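# Lift the weighted bar off its rack and hold it

## Task

Take hold of the weighted bar and raise the entire bar so that it is at least three finger-widths above the height where it rested on its rack. Keep it motionless in the air, still gripped, and touching nothing else at the end. Every motor of both hands must read something other than moving in hand_stopped_by at the end. Nothing may be pushed or knocked off the table.

## Robot and tools

ROBOT AND FRAME
The robot is a humanoid upper body on a stand just past the table's -x edge, which lies at x = 0.18 m. It has two arms: left_arm on the +y side and right_arm on the -y side. Each arm ends in a five-finger hand, and the left hand is the mirror of the right. All reported positions use one world frame. The table top is z = 0 with +z up, and +x runs across the table away from the robot. The shoulders sit about 0.28 m above the pelvis, 0.06 m toward +x, and 0.10 m to either side. A hand point cannot get more than 0.62 m from its shoulder. Printed positions can be somewhat off, and more so at long reach.

HAND POINT
Each arm is steered by a point 0.05 m in front of its palm, where a pinch closes. Its +z runs along the straightened fingers, which reach 0.06 to 0.07 m beyond it. Its +y leaves the palm. Its +x crosses the palm: on the right hand +x points away from the thumb, on the left hand toward it. A rigid bracket on the little-finger side of the wrist sticks out and can collide with things.

ROW LAYOUT
Every row has 28 numbers, each in [-1, 1], and covers both arms even if only one moves:
- Left arm block first: dx, dy, dz, rx, ry, rz, then little, ring, middle, index, thumb_bend, thumb_turn, force_limit, speed.
- Right arm block next, with the same 14 numbers in the same order.

Arm numbers. dx to rz are an offset, not a pose. They are measured in that hand point's own axes, starting from its pose as measured when the action begins. Every row in an action refers to that same starting pose, not to the previous row. A value of 1.0 equals 0.6 m or 180 degrees. rx, ry and rz form a single rotation vector.

Hand numbers. The six finger numbers are absolute targets: +1 is straight/open and -1 is fully curled. For thumb_turn, -1 puts the thumb in front of the palm and +1 puts it beside the palm. A pinch is roughly index -0.22, thumb_bend -0.75, thumb_turn -0.57. force_limit runs linearly from about 0 N (-1) to 10 N (+1), or 15 N for the two thumb motors, and only stops closing motors. speed runs from nearly zero (-1) to full (+1); at full speed a whole finger travel takes 0.6 s.

Keeping a hand unchanged. No value means no change. Resend the last eight hand numbers that were carried out. If none have been sent yet, send hand_measured (six values), then hand_force_limit, then hand_speed.

TOOLS
execute_actions(actions)
- actions is a list of actions. Each action is a list of up to 15 rows.
- Each row lasts one control step (1/30 s), and an action is always 15 steps (0.5 s). A shorter table repeats its last row.
- An empty list simply returns state and images.
- On every step, the commanded pose is clipped to within 70 mm and 16 degrees of the measured pose, so far targets need several actions.
- After an action, an arm travels only as far as its last clipped pose.

move(target, speed, blocking)
- target is a single 28-number row laid out as above. Its arm offsets are taken from the pose in the most recent result that reported one, and its hand numbers are sent at the start.
- Both hand points follow straight paths that finish together, lasting 0.5 to 10 s. The paths do not avoid obstacles or the other arm.
- speed is each arm's top speed in m/s, from 0.002 to 0.5, default 0.25. Turning is capped at twice that value in rad/s.
- blocking=false returns after 0.5 s while motion continues. Until a result shows the move has ended, other actions and moves are refused; use wait or stop first.
- The result adds a move: line giving the ending (done, off_target, moving, held, fault) and the limits that acted (paced = the pose was clipped; held = a check blocked steps). It also gives each hand point's remaining distance.
- Faster moves, and targets set deeper past a contact, hit or press harder.

Other tools
- wait(seconds): 0 to 10 s. The robot holds its last command, and the wait returns early if a running move ends.
- stop(): brakes a running move. Faster motion needs more room to brake.
- zoom_image(camera, region): camera is cam_head, cam_high, cam_left_wrist or cam_right_wrist. region is [x0, y0, x1, y1] in pixels with the origin at top-left, at most 504x504.
- show_instructions(): shows the reference pages.
- finished_scene(scene): ends the given scene number for good.

CAMERAS
All four cameras produce 896x504 images, in the order cam_head, cam_high, cam_left_wrist, cam_right_wrist. Calibration gives K, distortion and world-to-camera transforms, which can be slightly off.

READING RESULTS
- State line: each hand point's end_effector_position (m) and end_effector_quat_wxyz.
- Hand target lines: where each controller is currently heading.
- hand_measured, hand_stopped_by and hand_load_n each list six values in motor order.
- hand_stopped_by words: moving, target (arrived), force (limit reached), stalled (blocked, then locked), fault (motor dead).
- hand_load_n is positive when something pushes a finger open. Loads near 0 mean the grip is gone.
- Step readings may be listed; HELD marks steps that were held back.
- A pose unreachable line means a clearance check changed that arm's command.
- MOTOR HOT appears at 90 °C. At 120 °C that arm drops (OVER-TEMPERATURE FAULT).
- If joint torque reaches its limit, the arm freezes for 10 s and the rest of the call is skipped. Limits are 22.2 N m, except wrist pitch and yaw at 4.45 N m, and the held bar's weight counts.

GRIPPING
- Turn the thumb fully in front of the palm before reaching the bar. The hand can then wrap objects 0.035 to 0.08 m thick, which lie across the palm on the wrist side of the hand point.
- A motor starts only when its target changes by 0.01 or more. Once at target or at the force limit it locks, holding at least 15 N.
- For a gentle grip, close at speed -0.9 or below.
- To squeeze harder, raise force_limit and send a target closed beyond hand_measured. To loosen, send a target more open than hand_measured.
- Before finishing, make sure no hand motor still reads moving.

AVOID
- Arms or hands colliding or pressing on each other, including palms, backs, brackets and fingers.
- Dropping, slipping or slamming the bar, and shoving things hard.
- Letting anything leave the table.
- For an arm that should stay put, send zero offsets.

Each tool is called after "Emit:" as name(argument=value, ...) on one line, values as JSON.

Reference images:

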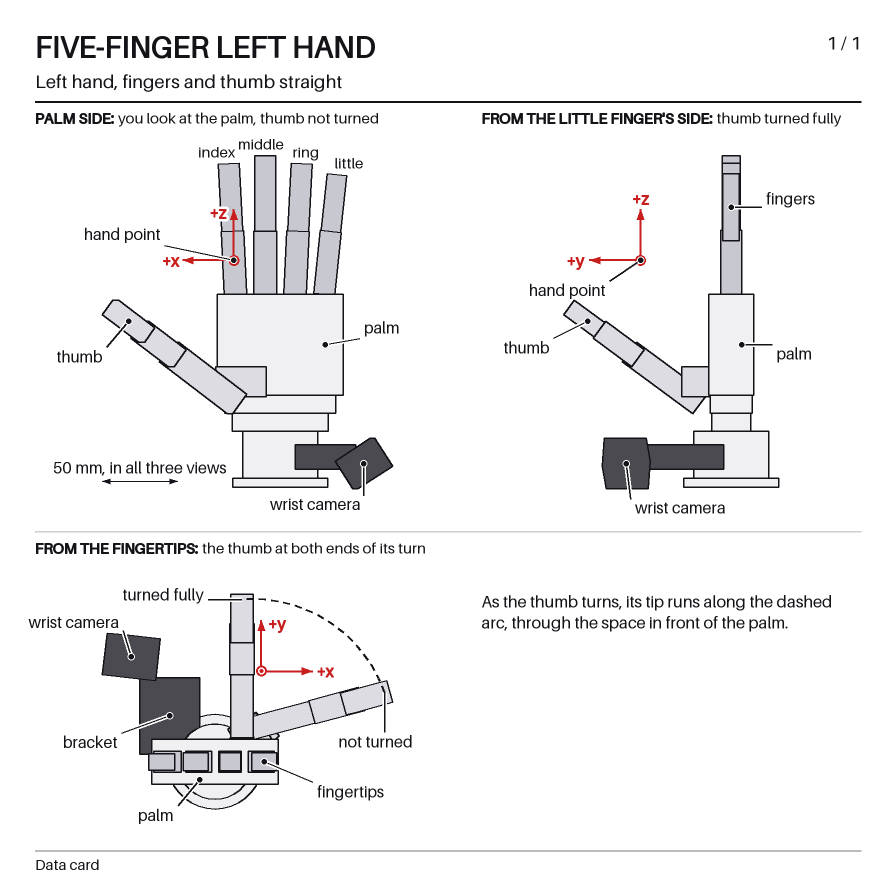

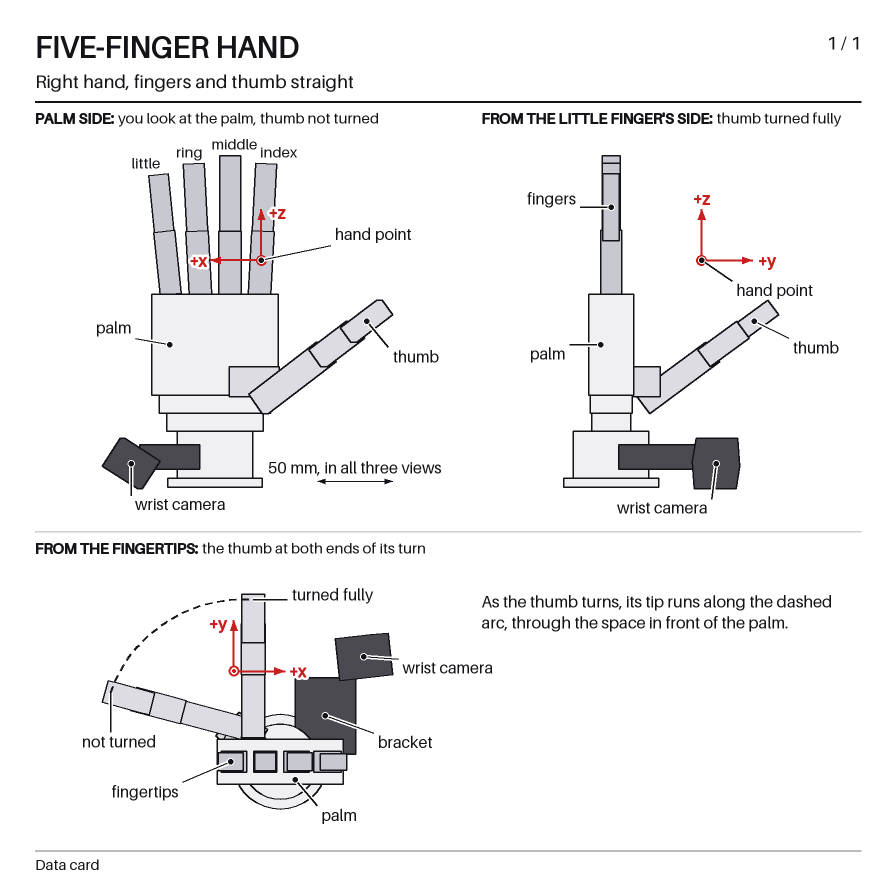

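## Session

Emit:
execute_actions(actions=[])

Scene clock: 0.00 s.
left_arm: end_effector_position=(+0.0961, +0.1173, +0.4214) hand_measured=(+1.000, +1.000, +1.000, +1.000, +1.000, +1.000) hand_load_n=(+0.0, +0.0, +0.0, +0.0, +0.0, +0.0) hand_stopped_by=(target, target, target, target, target, target) hand_force_limit=0.00 hand_speed=-0.80 end_effector_quat_wxyz=(+0.013, -0.014, -0.199, +0.980) | right_arm: end_effector_position=(+0.2088, -0.1176, +0.4217) hand_measured=(+1.000, +1.000, +1.000, +1.000, +1.000, +1.000) hand_load_n=(+0.0, +0.0, +0.0, +0.0, +0.0, +0.0) hand_stopped_by=(target, target, target, target, target, target) hand_force_limit=0.00 hand_speed=-0.80 end_effector_quat_wxyz=(+0.974, -0.154, +0.161, +0.048)
Joint positions: left_arm=[ 0.002  0.443  0.377 -0.673 -0.619 -1.047 -0.465] | right_arm=[-0.155 -0.447 -0.235 -0.381  0.563 -0.853  0.358]
Joint velocities: left_arm=[ 0.003  0.    -0.017  0.    -0.015  0.     0.   ] | right_arm=[ 0.    -0.006 -0.002  0.003  0.003  0.     0.   ]
Motor temperatures (°C, as the motors report them): left_arm=[43 38 46 40 40 32 31] | right_arm=[46 42 47 40 41 30 32]
Hand target (left_arm): +0.096, +0.117, +0.421; +0.013, -0.014, -0.199, +0.980
Hand target (right_arm): +0.209, -0.118, +0.422; +0.974, -0.154, +0.161, +0.048

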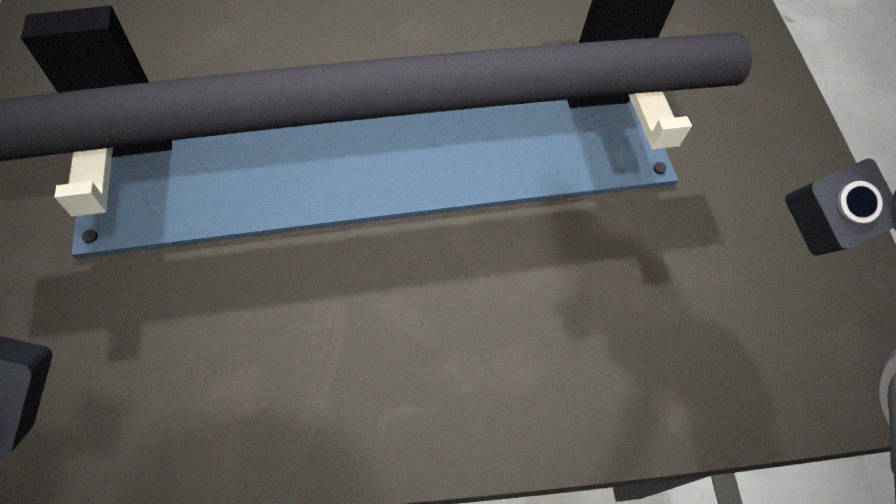

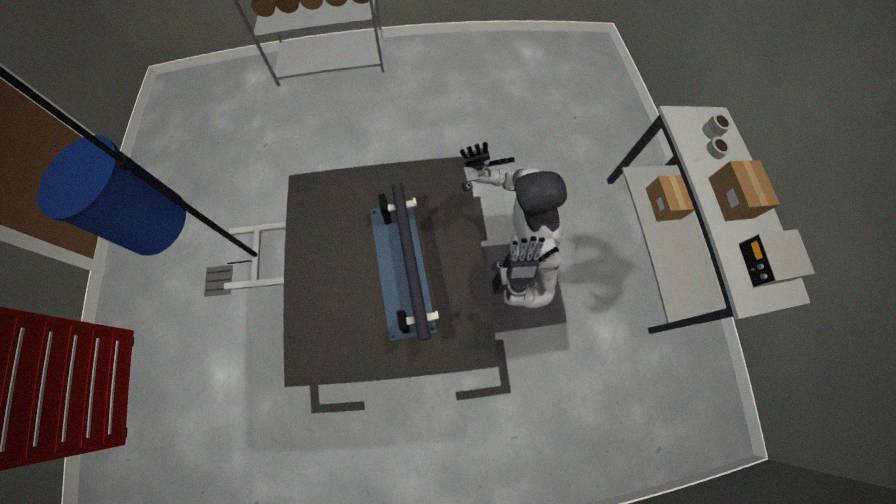

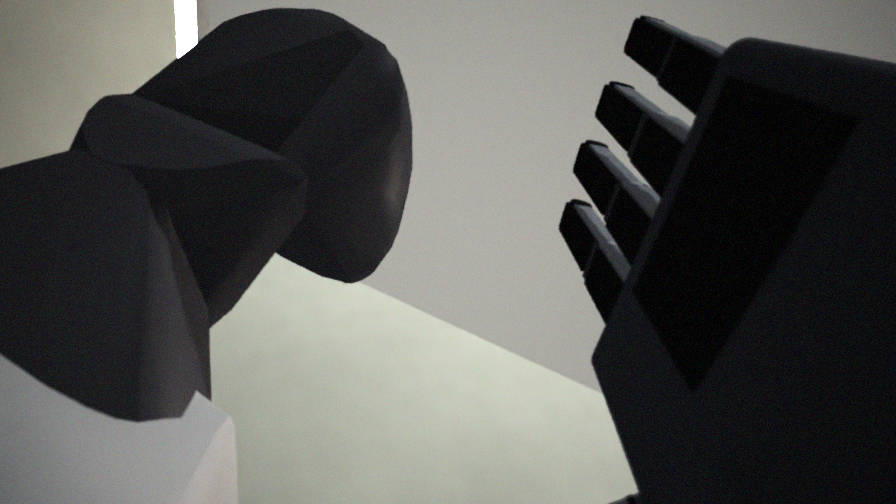

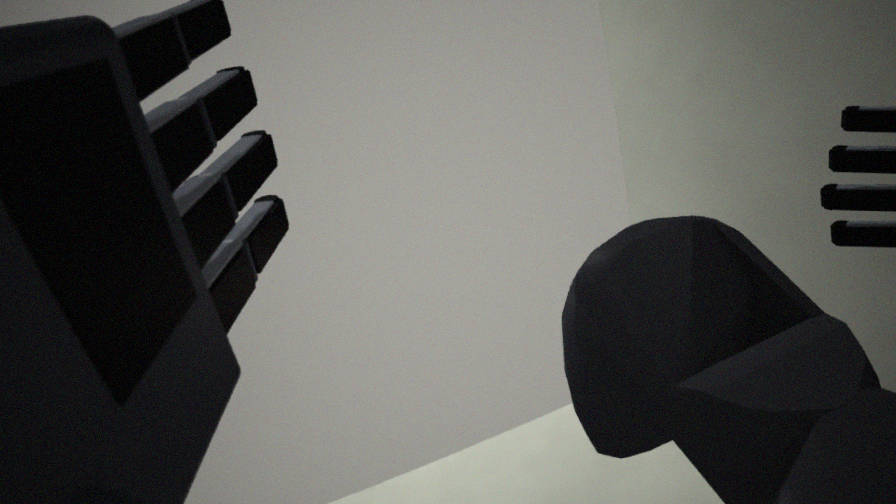

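Emit:
zoom_image(camera="cam_high", region=[280, 130, 600, 400])

Emit:
zoom_image(camera="cam_head", region=[0, 0, 448, 280])

Emit:
zoom_image(camera="cam_head", region=[448, 0, 896, 280])

Region (280, 130, 600, 400) of cam_high's 896x504 image, scaled by 1.575, with more detail than that image has; it fills the top 425 rows of this view, and the rest is white.

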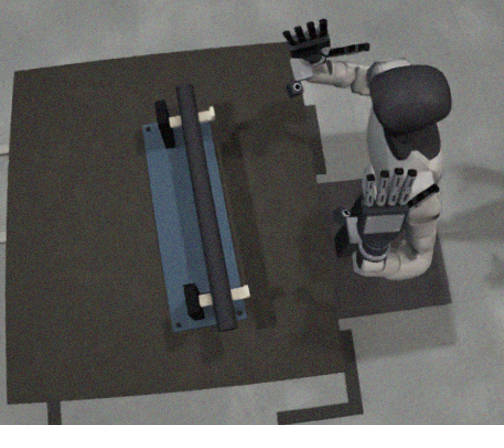

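Region (0, 0, 448, 280) of cam_head's 896x504 image, scaled by 1.125, with more detail than that image has; it fills the top 315 rows of this view, and the rest is white.

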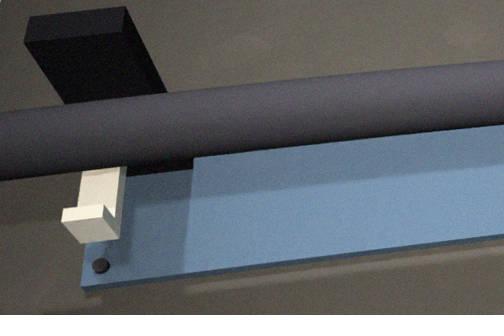

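Region (448, 0, 896, 280) of cam_head's 896x504 image, scaled by 1.125, with more detail than that image has; it fills the top 315 rows of this view, and the rest is white.

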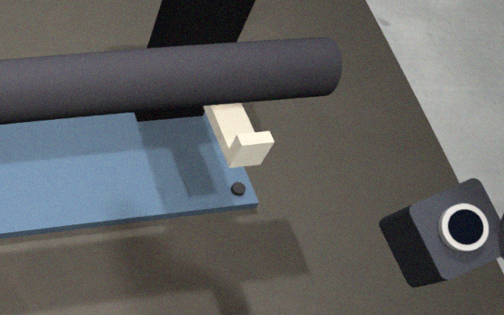

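Emit:
move(target=[-0.472,0.150,-0.403,-0.434,-0.594,0.136, 0.6,0.6,0.6,0.6,1,-1,0.5,0.5, 0.442,0.149,-0.258,-0.410,0.478,-0.236, 0.6,0.6,0.6,0.6,1,-1,0.5,0.5], speed=0.25)

Scene clock: 53.80 s.
left_arm: end_effector_position=(+0.3756, +0.0939, +0.1622) hand_measured=(+0.600, +0.600, +0.600, +0.600, +1.000, -1.000) hand_load_n=(+0.0, +0.0, +0.0, +0.0, +0.0, +0.0) hand_stopped_by=(target, target, target, target, target, target) hand_force_limit=0.50 hand_speed=0.50 end_effector_quat_wxyz=(-0.272, +0.657, -0.642, +0.287) | right_arm: end_effector_position=(+0.4111, -0.0810, +0.1947) hand_measured=(+0.600, +0.600, +0.600, +0.600, +1.000, -1.000) hand_load_n=(+0.0, +0.0, +0.0, +0.0, +0.0, +0.0) hand_stopped_by=(target, target, target, target, target, target) hand_force_limit=0.50 hand_speed=0.50 end_effector_quat_wxyz=(-0.338, +0.641, -0.606, +0.329)
Joint positions: left_arm=[-1.486  1.032 -1.164 -0.534  0.103  1.379 -0.842] | right_arm=[-1.443 -1.024  1.078 -0.446 -0.191  1.209  0.77 ]
Joint velocities: left_arm=[ 0.    -0.005 -0.002  0.    -0.005  0.     0.   ] | right_arm=[-0.002  0.002 -0.015  0.    -0.008  0.     0.   ]
Motor temperatures (°C, as the motors report them): left_arm=[45 40 47 41 40 33 32] | right_arm=[49 44 47 41 41 31 33]
Hand target (left_arm): +0.376, +0.094, +0.162; -0.273, +0.657, -0.641, +0.286
Hand target (right_arm): +0.412, -0.082, +0.195; -0.337, +0.640, -0.606, +0.330
Off the commanded pose (left_arm): 0.029 m, 6 deg.
Off the commanded pose (right_arm): 0.030 m, 7 deg.
move: off_target (left_arm, right_arm); limits=paced
camera_calibration (this result's frames):
cam_left_wrist: T_world_to_cam=[[0.682294, 0.196157, 0.704271, -0.390664], [-0.253514, -0.840077, 0.479585, 0.102297], [0.685716, -0.50576, -0.523451, 0.00849046], [0, 0, 0, 1]] pos_world=[0.286659, 0.166863, 0.230518]
cam_right_wrist: T_world_to_cam=[[-0.57615, 0.0380286, -0.816459, 0.394924], [-0.4196, 0.843476, 0.335386, 0.181584], [0.701418, 0.535819, -0.470012, -0.0252326], [0, 0, 0, 1]] pos_world=[0.321427, -0.15466, 0.249679]

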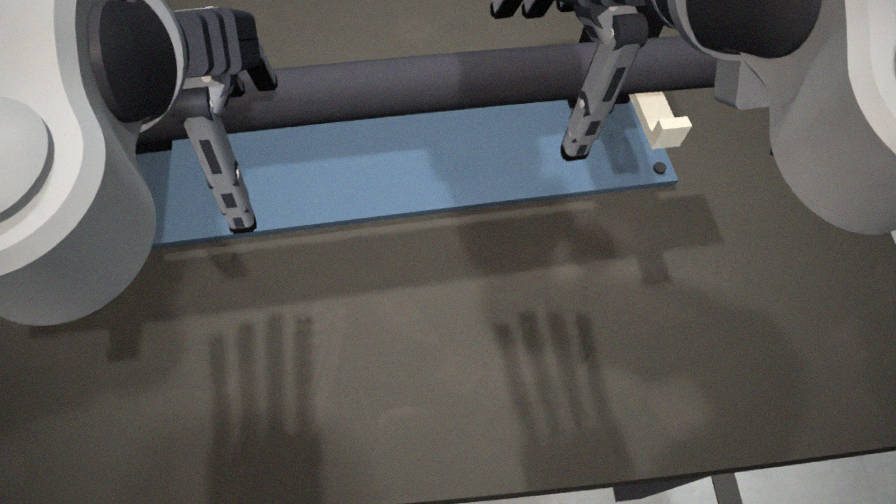

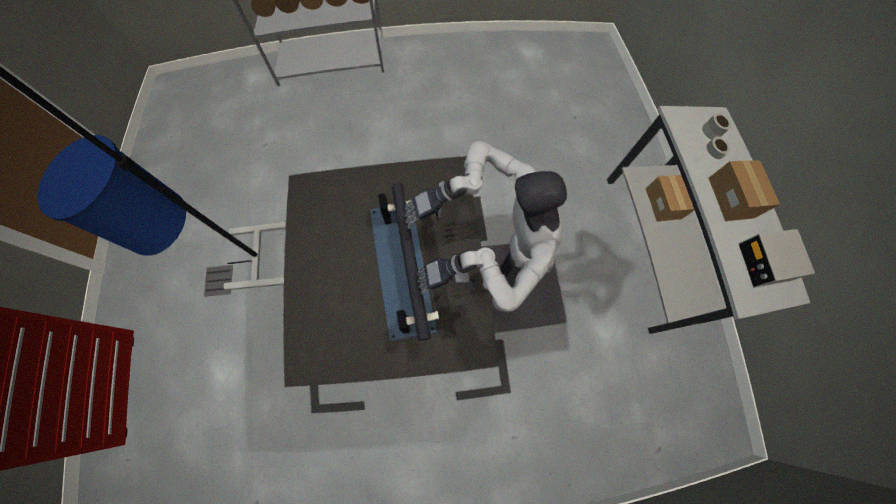

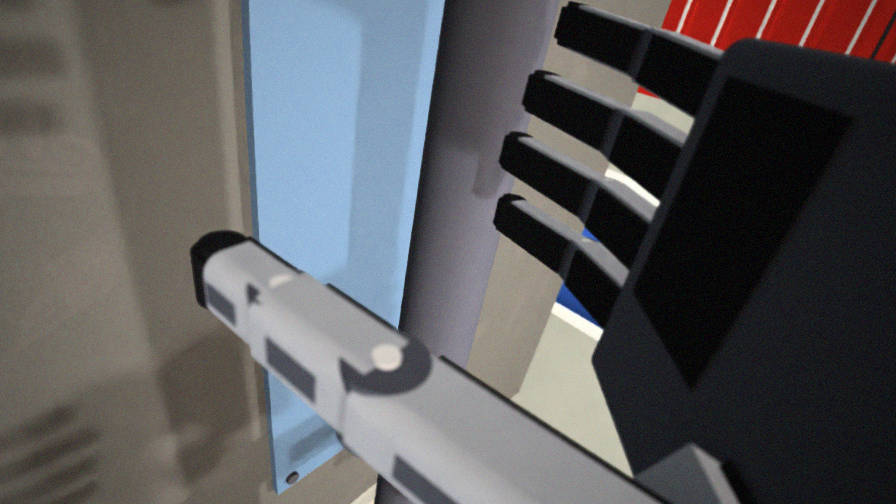

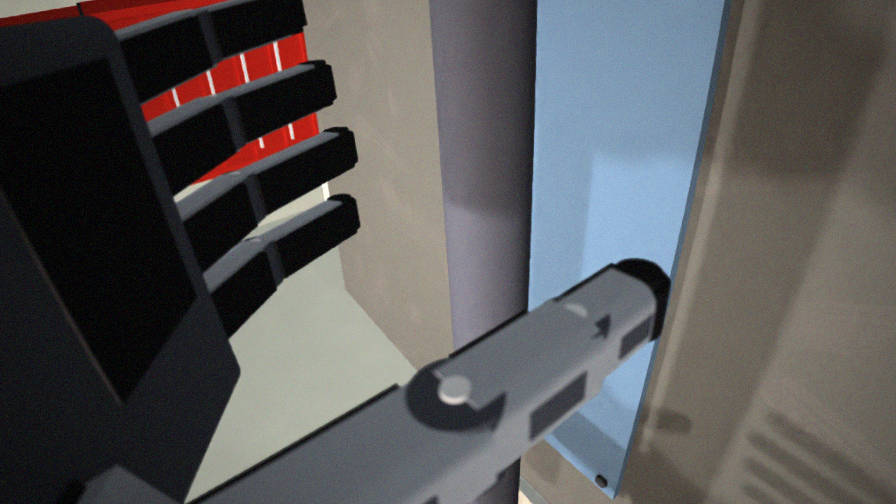

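Emit:
zoom_image(camera="cam_left_wrist", region=[250, 0, 754, 504])

Region (250, 0, 754, 504) of cam_left_wrist's 896x504 image, scaled by 1.000.

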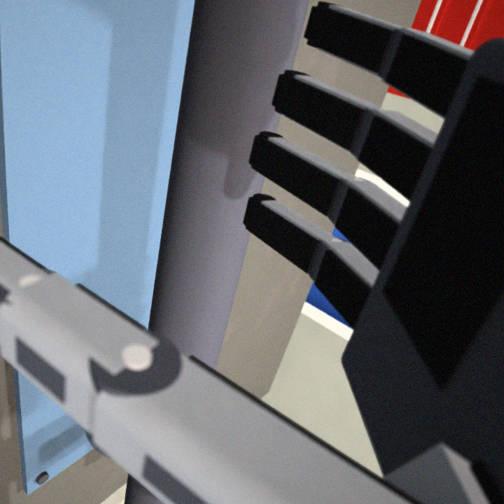

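Emit:
move(target=[0,0.017,0.117,0.001,-0.020,-0.019, 1,1,1,1,1,-1,0.5,0.5, 0,0.05,0.117,0,-0.0125,-0.008, 1,1,1,1,1,-1,0.5,0.5], speed=0.1)

Scene clock: 88.27 s.
left_arm: end_effector_position=(+0.4202, +0.0944, +0.1063) hand_measured=(+1.000, +1.000, +1.000, +1.000, +1.000, -1.000) hand_load_n=(+0.0, +0.0, +0.0, +0.0, +0.0, +0.0) hand_stopped_by=(target, target, target, target, target, target) hand_force_limit=0.50 hand_speed=0.50 end_effector_quat_wxyz=(-0.279, +0.689, -0.609, +0.276) | right_arm: end_effector_position=(+0.4474, -0.0807, +0.1253) hand_measured=(+1.000, +1.000, +1.000, +1.000, +1.000, -1.000) hand_load_n=(+0.0, +0.0, +0.0, +0.0, +0.0, +0.0) hand_stopped_by=(target, target, target, target, target, target) hand_force_limit=0.50 hand_speed=0.50 end_effector_quat_wxyz=(-0.336, +0.662, -0.587, +0.324)
Joint positions: left_arm=[-1.339  0.819 -1.155 -0.128  0.116  1.219 -0.647] | right_arm=[-1.287 -0.86   1.116 -0.061 -0.199  0.883  0.533]
Joint velocities: left_arm=[-0.002  0.009  0.     0.     0.    -0.002  0.001] | right_arm=[-0.003  0.005 -0.006  0.014 -0.018 -0.003 -0.001]
Motor temperatures (°C, as the motors report them): left_arm=[58 39 49 40 40 32 32] | right_arm=[57 43 49 41 41 31 33]
Hand target (left_arm): +0.421, +0.094, +0.107; -0.280, +0.688, -0.609, +0.278
Hand target (right_arm): +0.448, -0.080, +0.126; -0.337, +0.662, -0.585, +0.325
Off the commanded pose (left_arm): 0.002 m, 1 deg.
Off the commanded pose (right_arm): 0.008 m, 1 deg.
move: off_target (right_arm)
camera_calibration (this result's frames):
cam_left_wrist: T_world_to_cam=[[0.665075, 0.268426, 0.696866, -0.380539], [-0.169916, -0.854295, 0.491231, 0.105821], [0.727189, -0.445114, -0.522561, -0.0743623], [0, 0, 0, 1]] pos_world=[0.325143, 0.159449, 0.174343]
cam_right_wrist: T_world_to_cam=[[-0.584802, -0.00917427, -0.811124, 0.358599], [-0.458806, 0.828364, 0.321419, 0.237916], [0.668957, 0.560116, -0.488638, -0.0646519], [0, 0, 0, 1]] pos_world=[0.362116, -0.157578, 0.182806]

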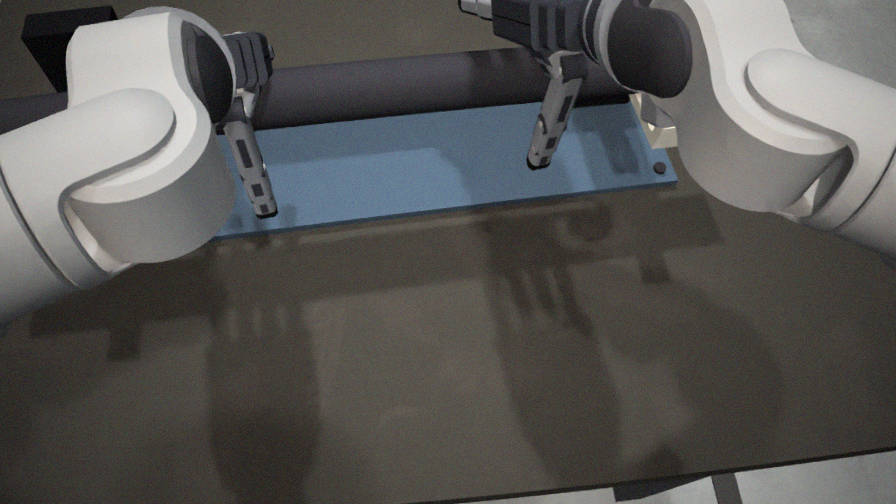

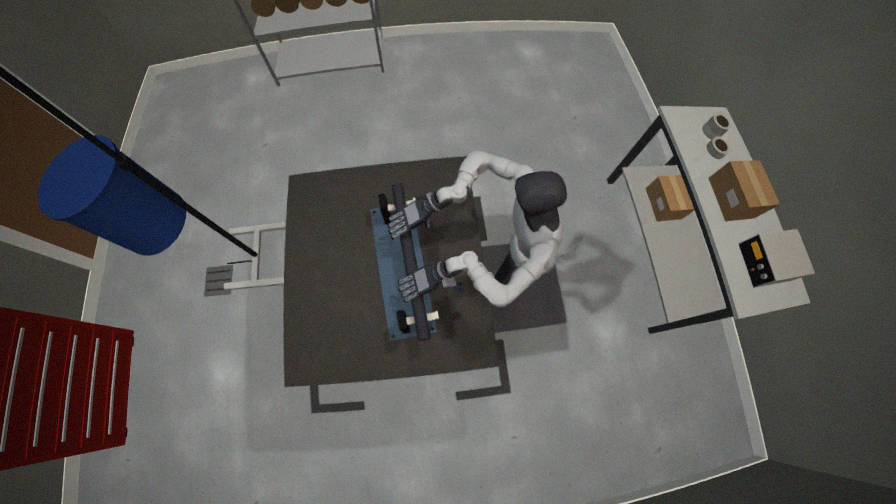

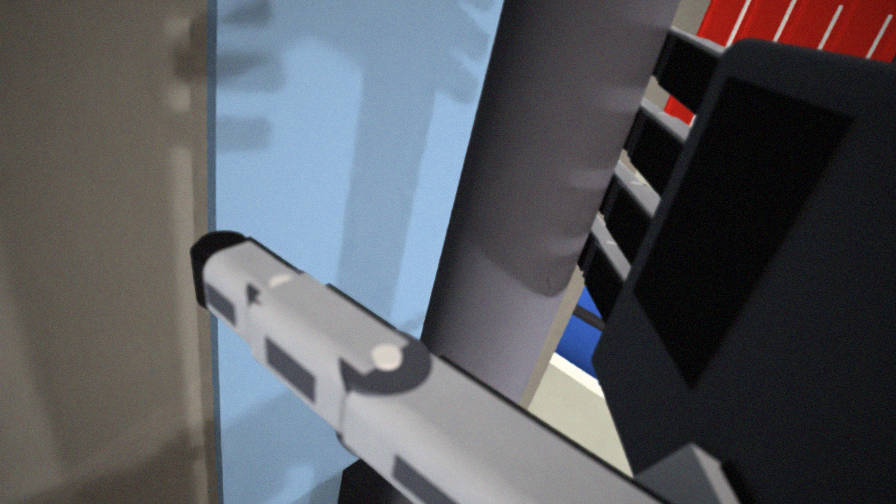

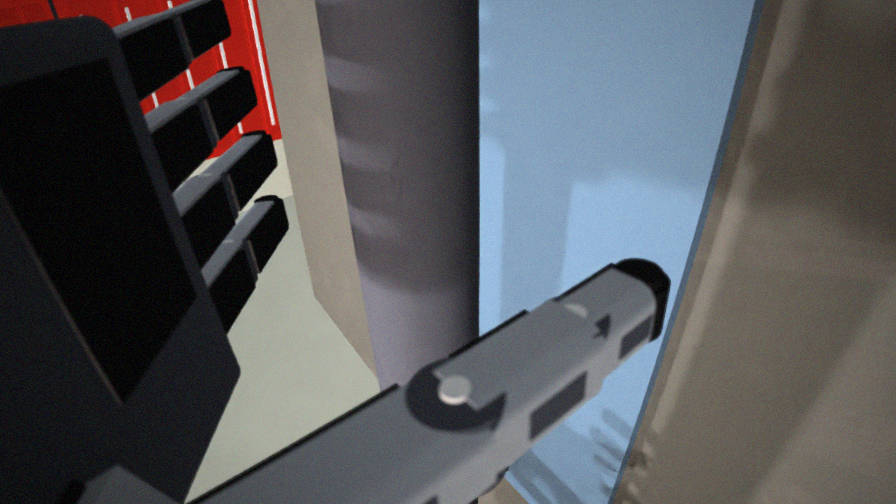

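Emit:
move(target=[0,0.0,0.075,0,0,0, 1,1,1,1,1,-1,0.5,0.5, 0,0.027,0.10,0,0,0, 1,1,1,1,1,-1,0.5,0.5], speed=0.05)

Scene clock: 96.47 s.
left_arm: end_effector_position=(+0.4585, +0.0989, +0.0831) hand_measured=(+1.000, +1.000, +1.000, +1.000, +1.000, -1.000) hand_load_n=(+0.0, +0.0, +0.0, +0.0, +0.0, +0.0) hand_stopped_by=(target, target, target, target, target, target) hand_force_limit=0.50 hand_speed=0.50 end_effector_quat_wxyz=(-0.287, +0.687, -0.604, +0.284) | right_arm: end_effector_position=(+0.4822, -0.0776, +0.0743) hand_measured=(+1.000, +1.000, +1.000, +1.000, +1.000, -1.000) hand_load_n=(+0.0, +0.0, +0.0, +0.0, +0.0, +0.0) hand_stopped_by=(target, target, target, target, target, target) hand_force_limit=0.50 hand_speed=0.50 end_effector_quat_wxyz=(-0.329, +0.667, -0.585, +0.324)
Joint positions: left_arm=[-1.319  0.697 -1.14   0.251  0.116  0.948 -0.55 ] | right_arm=[-1.277 -0.625  1.157  0.461 -0.199  0.587  0.388]
Joint velocities: left_arm=[ 0.002  0.012 -0.002  0.003  0.003 -0.002  0.   ] | right_arm=[ 0.     0.     0.005  0.017  0.002 -0.003  0.   ]
Motor temperatures (°C, as the motors report them): left_arm=[61 39 49 40 40 32 33] | right_arm=[59 43 49 41 41 31 34]
Hand target (left_arm): +0.453, +0.098, +0.075; -0.278, +0.691, -0.608, +0.276
Hand target (right_arm): +0.483, -0.077, +0.075; -0.330, +0.667, -0.582, +0.326
Off the commanded pose (left_arm): 0.010 m, 1 deg.
Off the commanded pose (right_arm): 0.007 m, 1 deg.
move: off_target (left_arm, right_arm)
camera_calibration (this result's frames):
cam_left_wrist: T_world_to_cam=[[0.646646, 0.271735, 0.712748, -0.384311], [-0.178743, -0.8544, 0.487905, 0.131885], [0.741553, -0.4429, -0.503924, -0.120692], [0, 0, 0, 1]] pos_world=[0.361587, 0.163658, 0.14875]
cam_right_wrist: T_world_to_cam=[[-0.592936, -0.0220148, -0.804949, 0.340055], [-0.458513, 0.83098, 0.31502, 0.26824], [0.661962, 0.555866, -0.502812, -0.110482], [0, 0, 0, 1]] pos_world=[0.397757, -0.154003, 0.133674]

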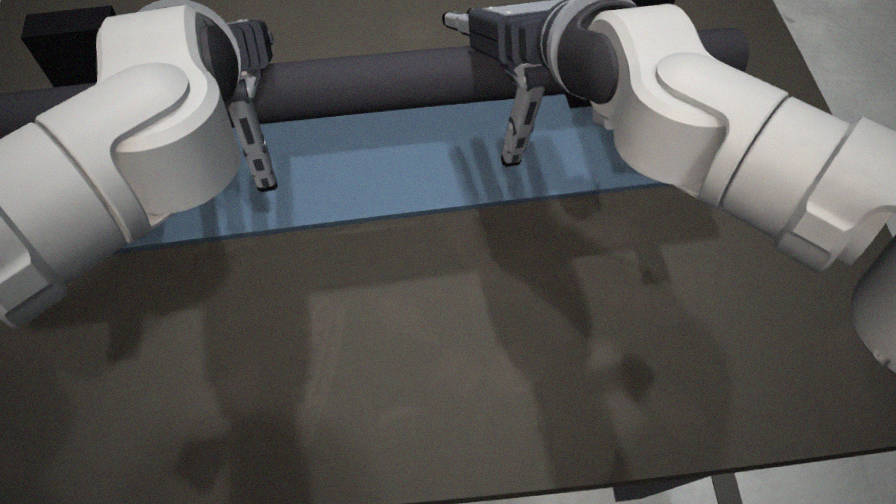

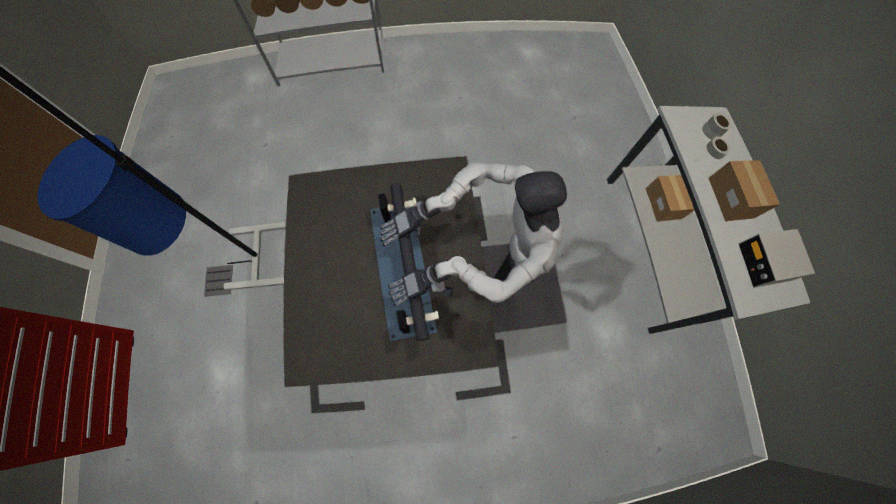

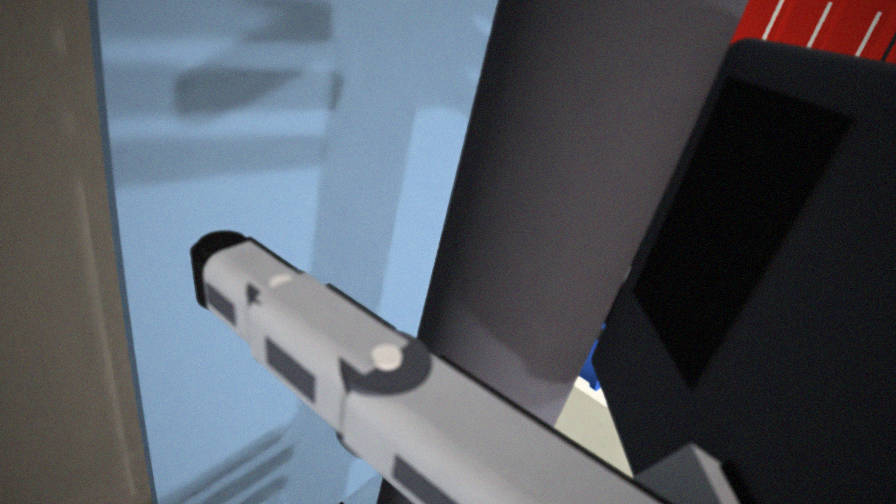

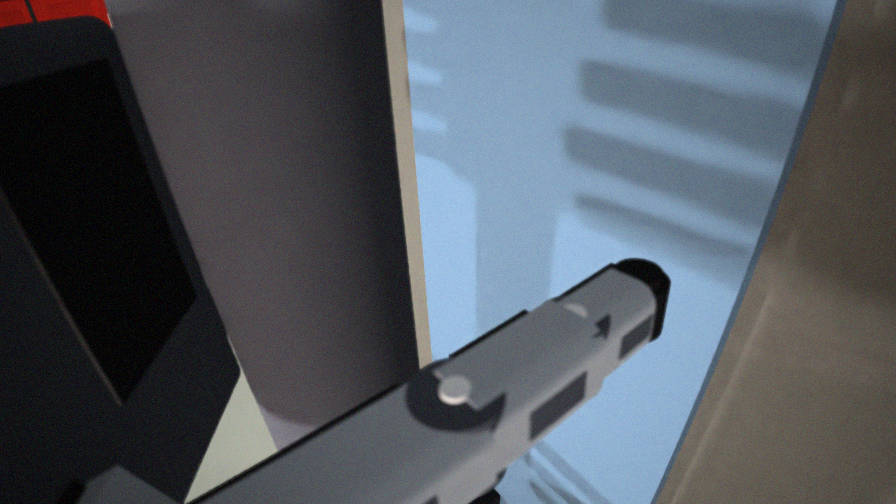

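Emit:
move(target=[0,0,0,0,0,0, -1,-1,-1,-1,-1,-1,1,0.0, 0,0,0,0,0,0, -1,-1,-1,-1,-1,-1,1,0.0], speed=0.05)

Scene clock: 99.23 s.
left_arm: end_effector_position=(+0.4559, +0.0987, +0.0790) hand_measured=(-0.430, -0.432, -0.456, -0.466, +0.108, -1.000) hand_load_n=(+6.0, +6.0, +12.0, +12.5, +18.0, +2.5) hand_stopped_by=(force, force, force, force, force, target) hand_force_limit=1.00 hand_speed=0.00 end_effector_quat_wxyz=(-0.283, +0.686, -0.608, +0.281) | right_arm: end_effector_position=(+0.4823, -0.0764, +0.0745) hand_measured=(-0.450, -0.408, -0.374, -0.322, +0.114, -1.000) hand_load_n=(+12.0, +6.5, +3.5, +0.0, +10.0, +3.0) hand_stopped_by=(force, force, force, force, force, target) hand_force_limit=1.00 hand_speed=0.00 end_effector_quat_wxyz=(-0.331, +0.669, -0.582, +0.323)
Joint positions: left_arm=[-1.311  0.698 -1.143  0.252  0.114  0.939 -0.55 ] | right_arm=[-1.278 -0.626  1.16   0.461 -0.198  0.579  0.383]
Joint velocities: left_arm=[-0.003  0.006 -0.006  0.     0.009  0.     0.   ] | right_arm=[ 0.018  0.006 -0.002  0.008 -0.002  0.     0.   ]
Motor temperatures (°C, as the motors report them): left_arm=[61 39 49 40 40 33 33] | right_arm=[60 43 49 41 41 31 34]
Hand target (left_arm): +0.458, +0.099, +0.083; -0.287, +0.687, -0.604, +0.284
Hand target (right_arm): +0.482, -0.078, +0.074; -0.329, +0.667, -0.585, +0.324
Off the commanded pose (left_arm): 0.005 m, 1 deg.
Off the commanded pose (right_arm): 0.001 m, 1 deg.
move: off_target (left_arm)
camera_calibration (this result's frames):
cam_left_wrist: T_world_to_cam=[[0.655879, 0.267014, 0.706064, -0.382907], [-0.179294, -0.853479, 0.489312, 0.133368], [0.733264, -0.447523, -0.511905, -0.116043], [0, 0, 0, 1]] pos_world=[0.360142, 0.164137, 0.145695]
cam_right_wrist: T_world_to_cam=[[-0.590287, -0.0270769, -0.806739, 0.338823], [-0.466426, 0.827135, 0.31352, 0.270822], [0.658793, 0.561351, -0.500876, -0.10933], [0, 0, 0, 1]] pos_world=[0.398347, -0.153459, 0.133673]

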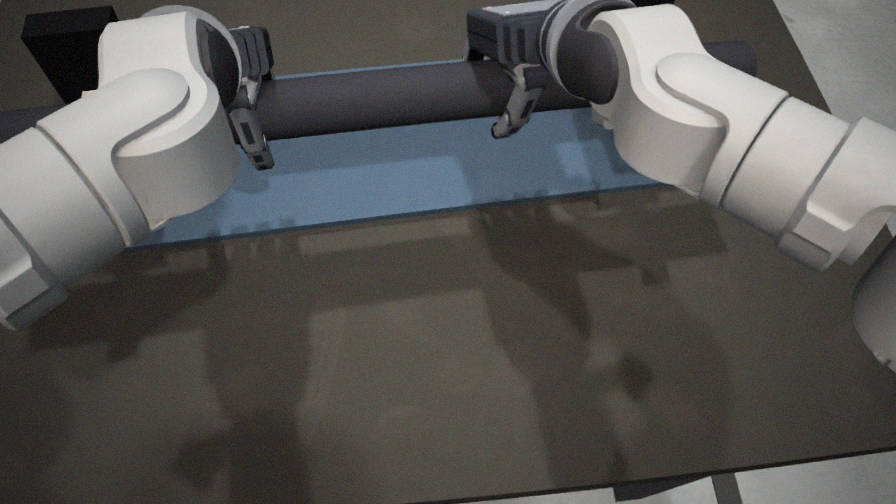

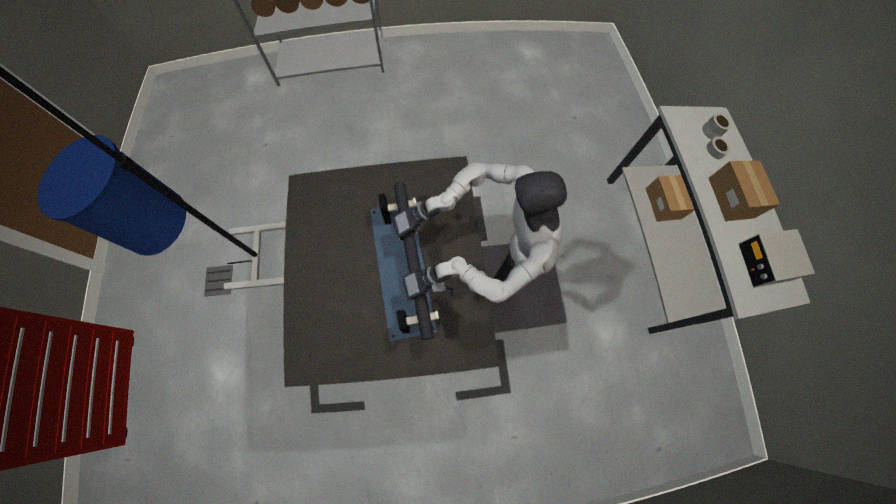

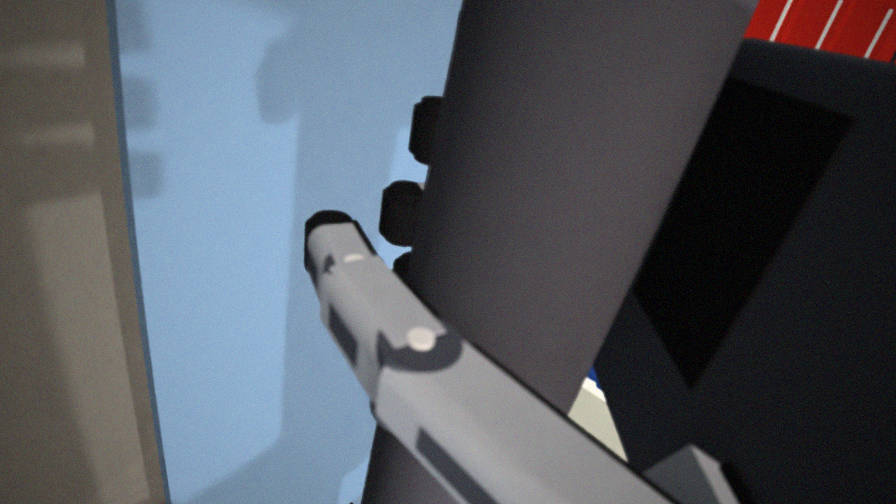

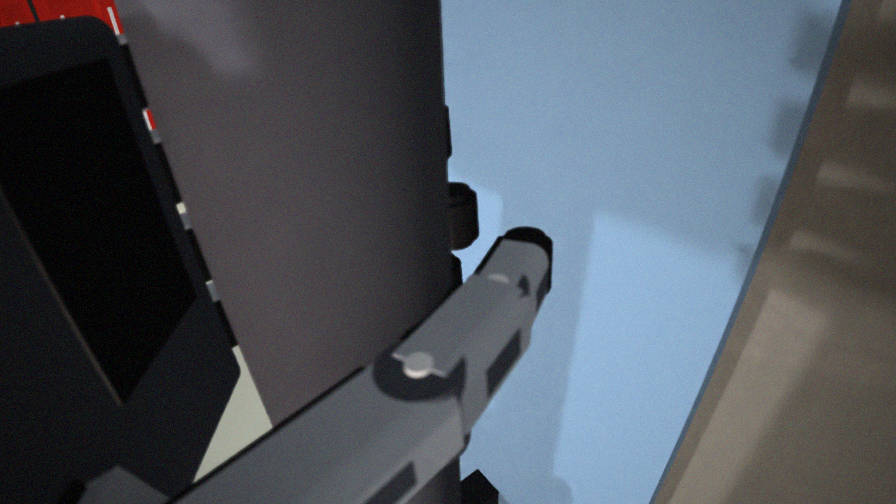

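Emit:
move(target=[0,0,0,0,0,0, -0.95,-0.95,-0.95,-0.95,-0.95,-1,1,-0.5, 0,0,0,0,0,0, -0.95,-0.95,-0.95,-0.95,-0.95,-1,1,-0.5], speed=0.05)

Scene clock: 101.90 s.
left_arm: end_effector_position=(+0.4554, +0.0986, +0.0786) hand_measured=(-0.450, -0.452, -0.456, -0.466, +0.108, -1.000) hand_load_n=(+9.0, +9.5, +7.0, +8.5, +17.0, +3.5) hand_stopped_by=(force, force, force, force, force, target) hand_force_limit=1.00 hand_speed=-0.50 end_effector_quat_wxyz=(-0.282, +0.684, -0.611, +0.281) | right_arm: end_effector_position=(+0.4825, -0.0764, +0.0743) hand_measured=(-0.450, -0.424, -0.396, -0.370, +0.104, -1.000) hand_load_n=(+6.0, +9.0, +8.0, +9.5, +15.5, +4.0) hand_stopped_by=(force, force, force, force, force, target) hand_force_limit=1.00 hand_speed=-0.50 end_effector_quat_wxyz=(-0.332, +0.669, -0.581, +0.324)
Joint positions: left_arm=[-1.31   0.701 -1.144  0.25   0.114  0.931 -0.552] | right_arm=[-1.276 -0.627  1.16   0.462 -0.198  0.575  0.379]
Joint velocities: left_arm=[ 0.003 -0.012 -0.014  0.009 -0.009  0.     0.   ] | right_arm=[-0.003 -0.003  0.    -0.015  0.     0.     0.   ]
Motor temperatures (°C, as the motors report them): left_arm=[63 39 49 40 40 33 33] | right_arm=[60 43 49 41 41 31 33]
Hand target (left_arm): +0.456, +0.099, +0.079; -0.283, +0.686, -0.608, +0.281
Hand target (right_arm): +0.482, -0.076, +0.075; -0.331, +0.669, -0.582, +0.323
Off the commanded pose (left_arm): 0.001 m, 0 deg.
Off the commanded pose (right_arm): 0.000 m, 0 deg.
move: done
camera_calibration (this result's frames):
cam_left_wrist: T_world_to_cam=[[0.658803, 0.26252, 0.705026, -0.382978], [-0.184089, -0.852399, 0.489415, 0.135426], [0.729445, -0.452215, -0.513236, -0.113615], [0, 0, 0, 1]] pos_world=[0.360113, 0.164598, 0.145419]
cam_right_wrist: T_world_to_cam=[[-0.588139, -0.0282997, -0.808264, 0.337746], [-0.469262, 0.825899, 0.312545, 0.272308], [0.658699, 0.563108, -0.499024, -0.109559], [0, 0, 0, 1]] pos_world=[0.398592, -0.153647, 0.133208]

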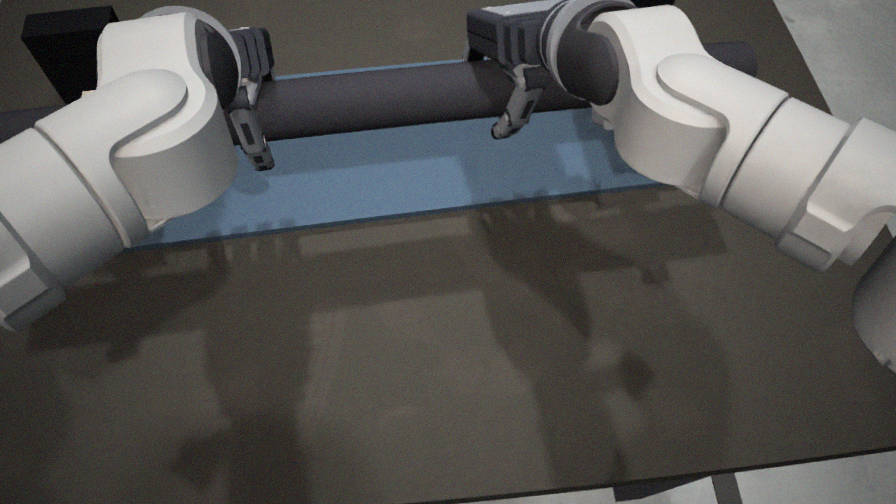

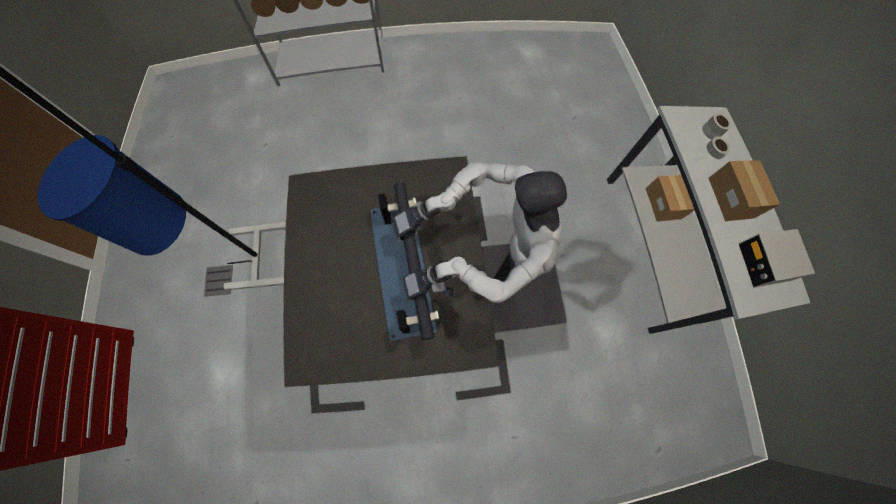

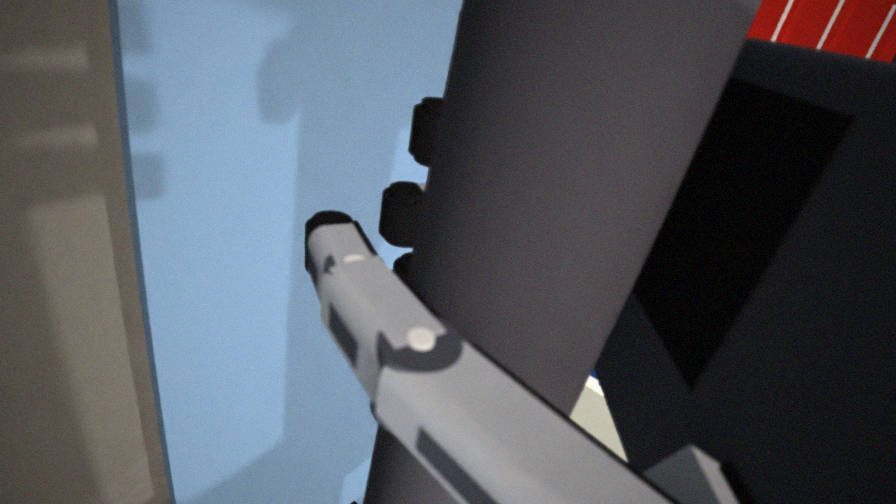

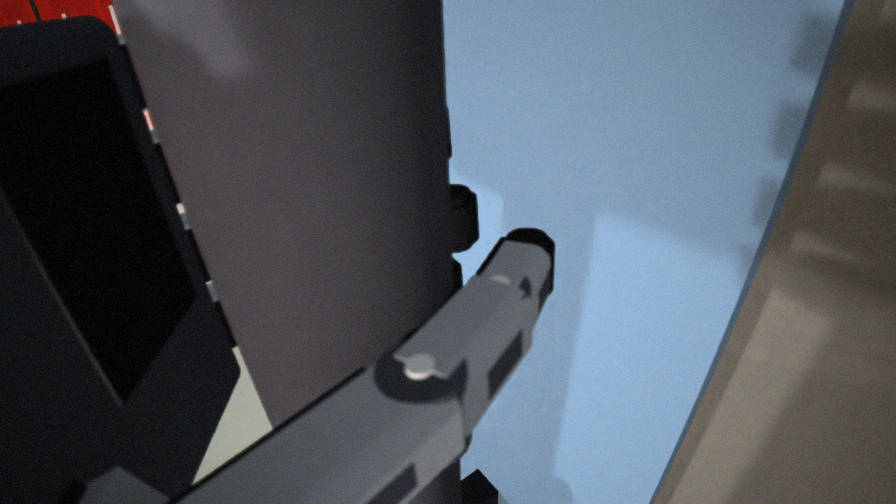

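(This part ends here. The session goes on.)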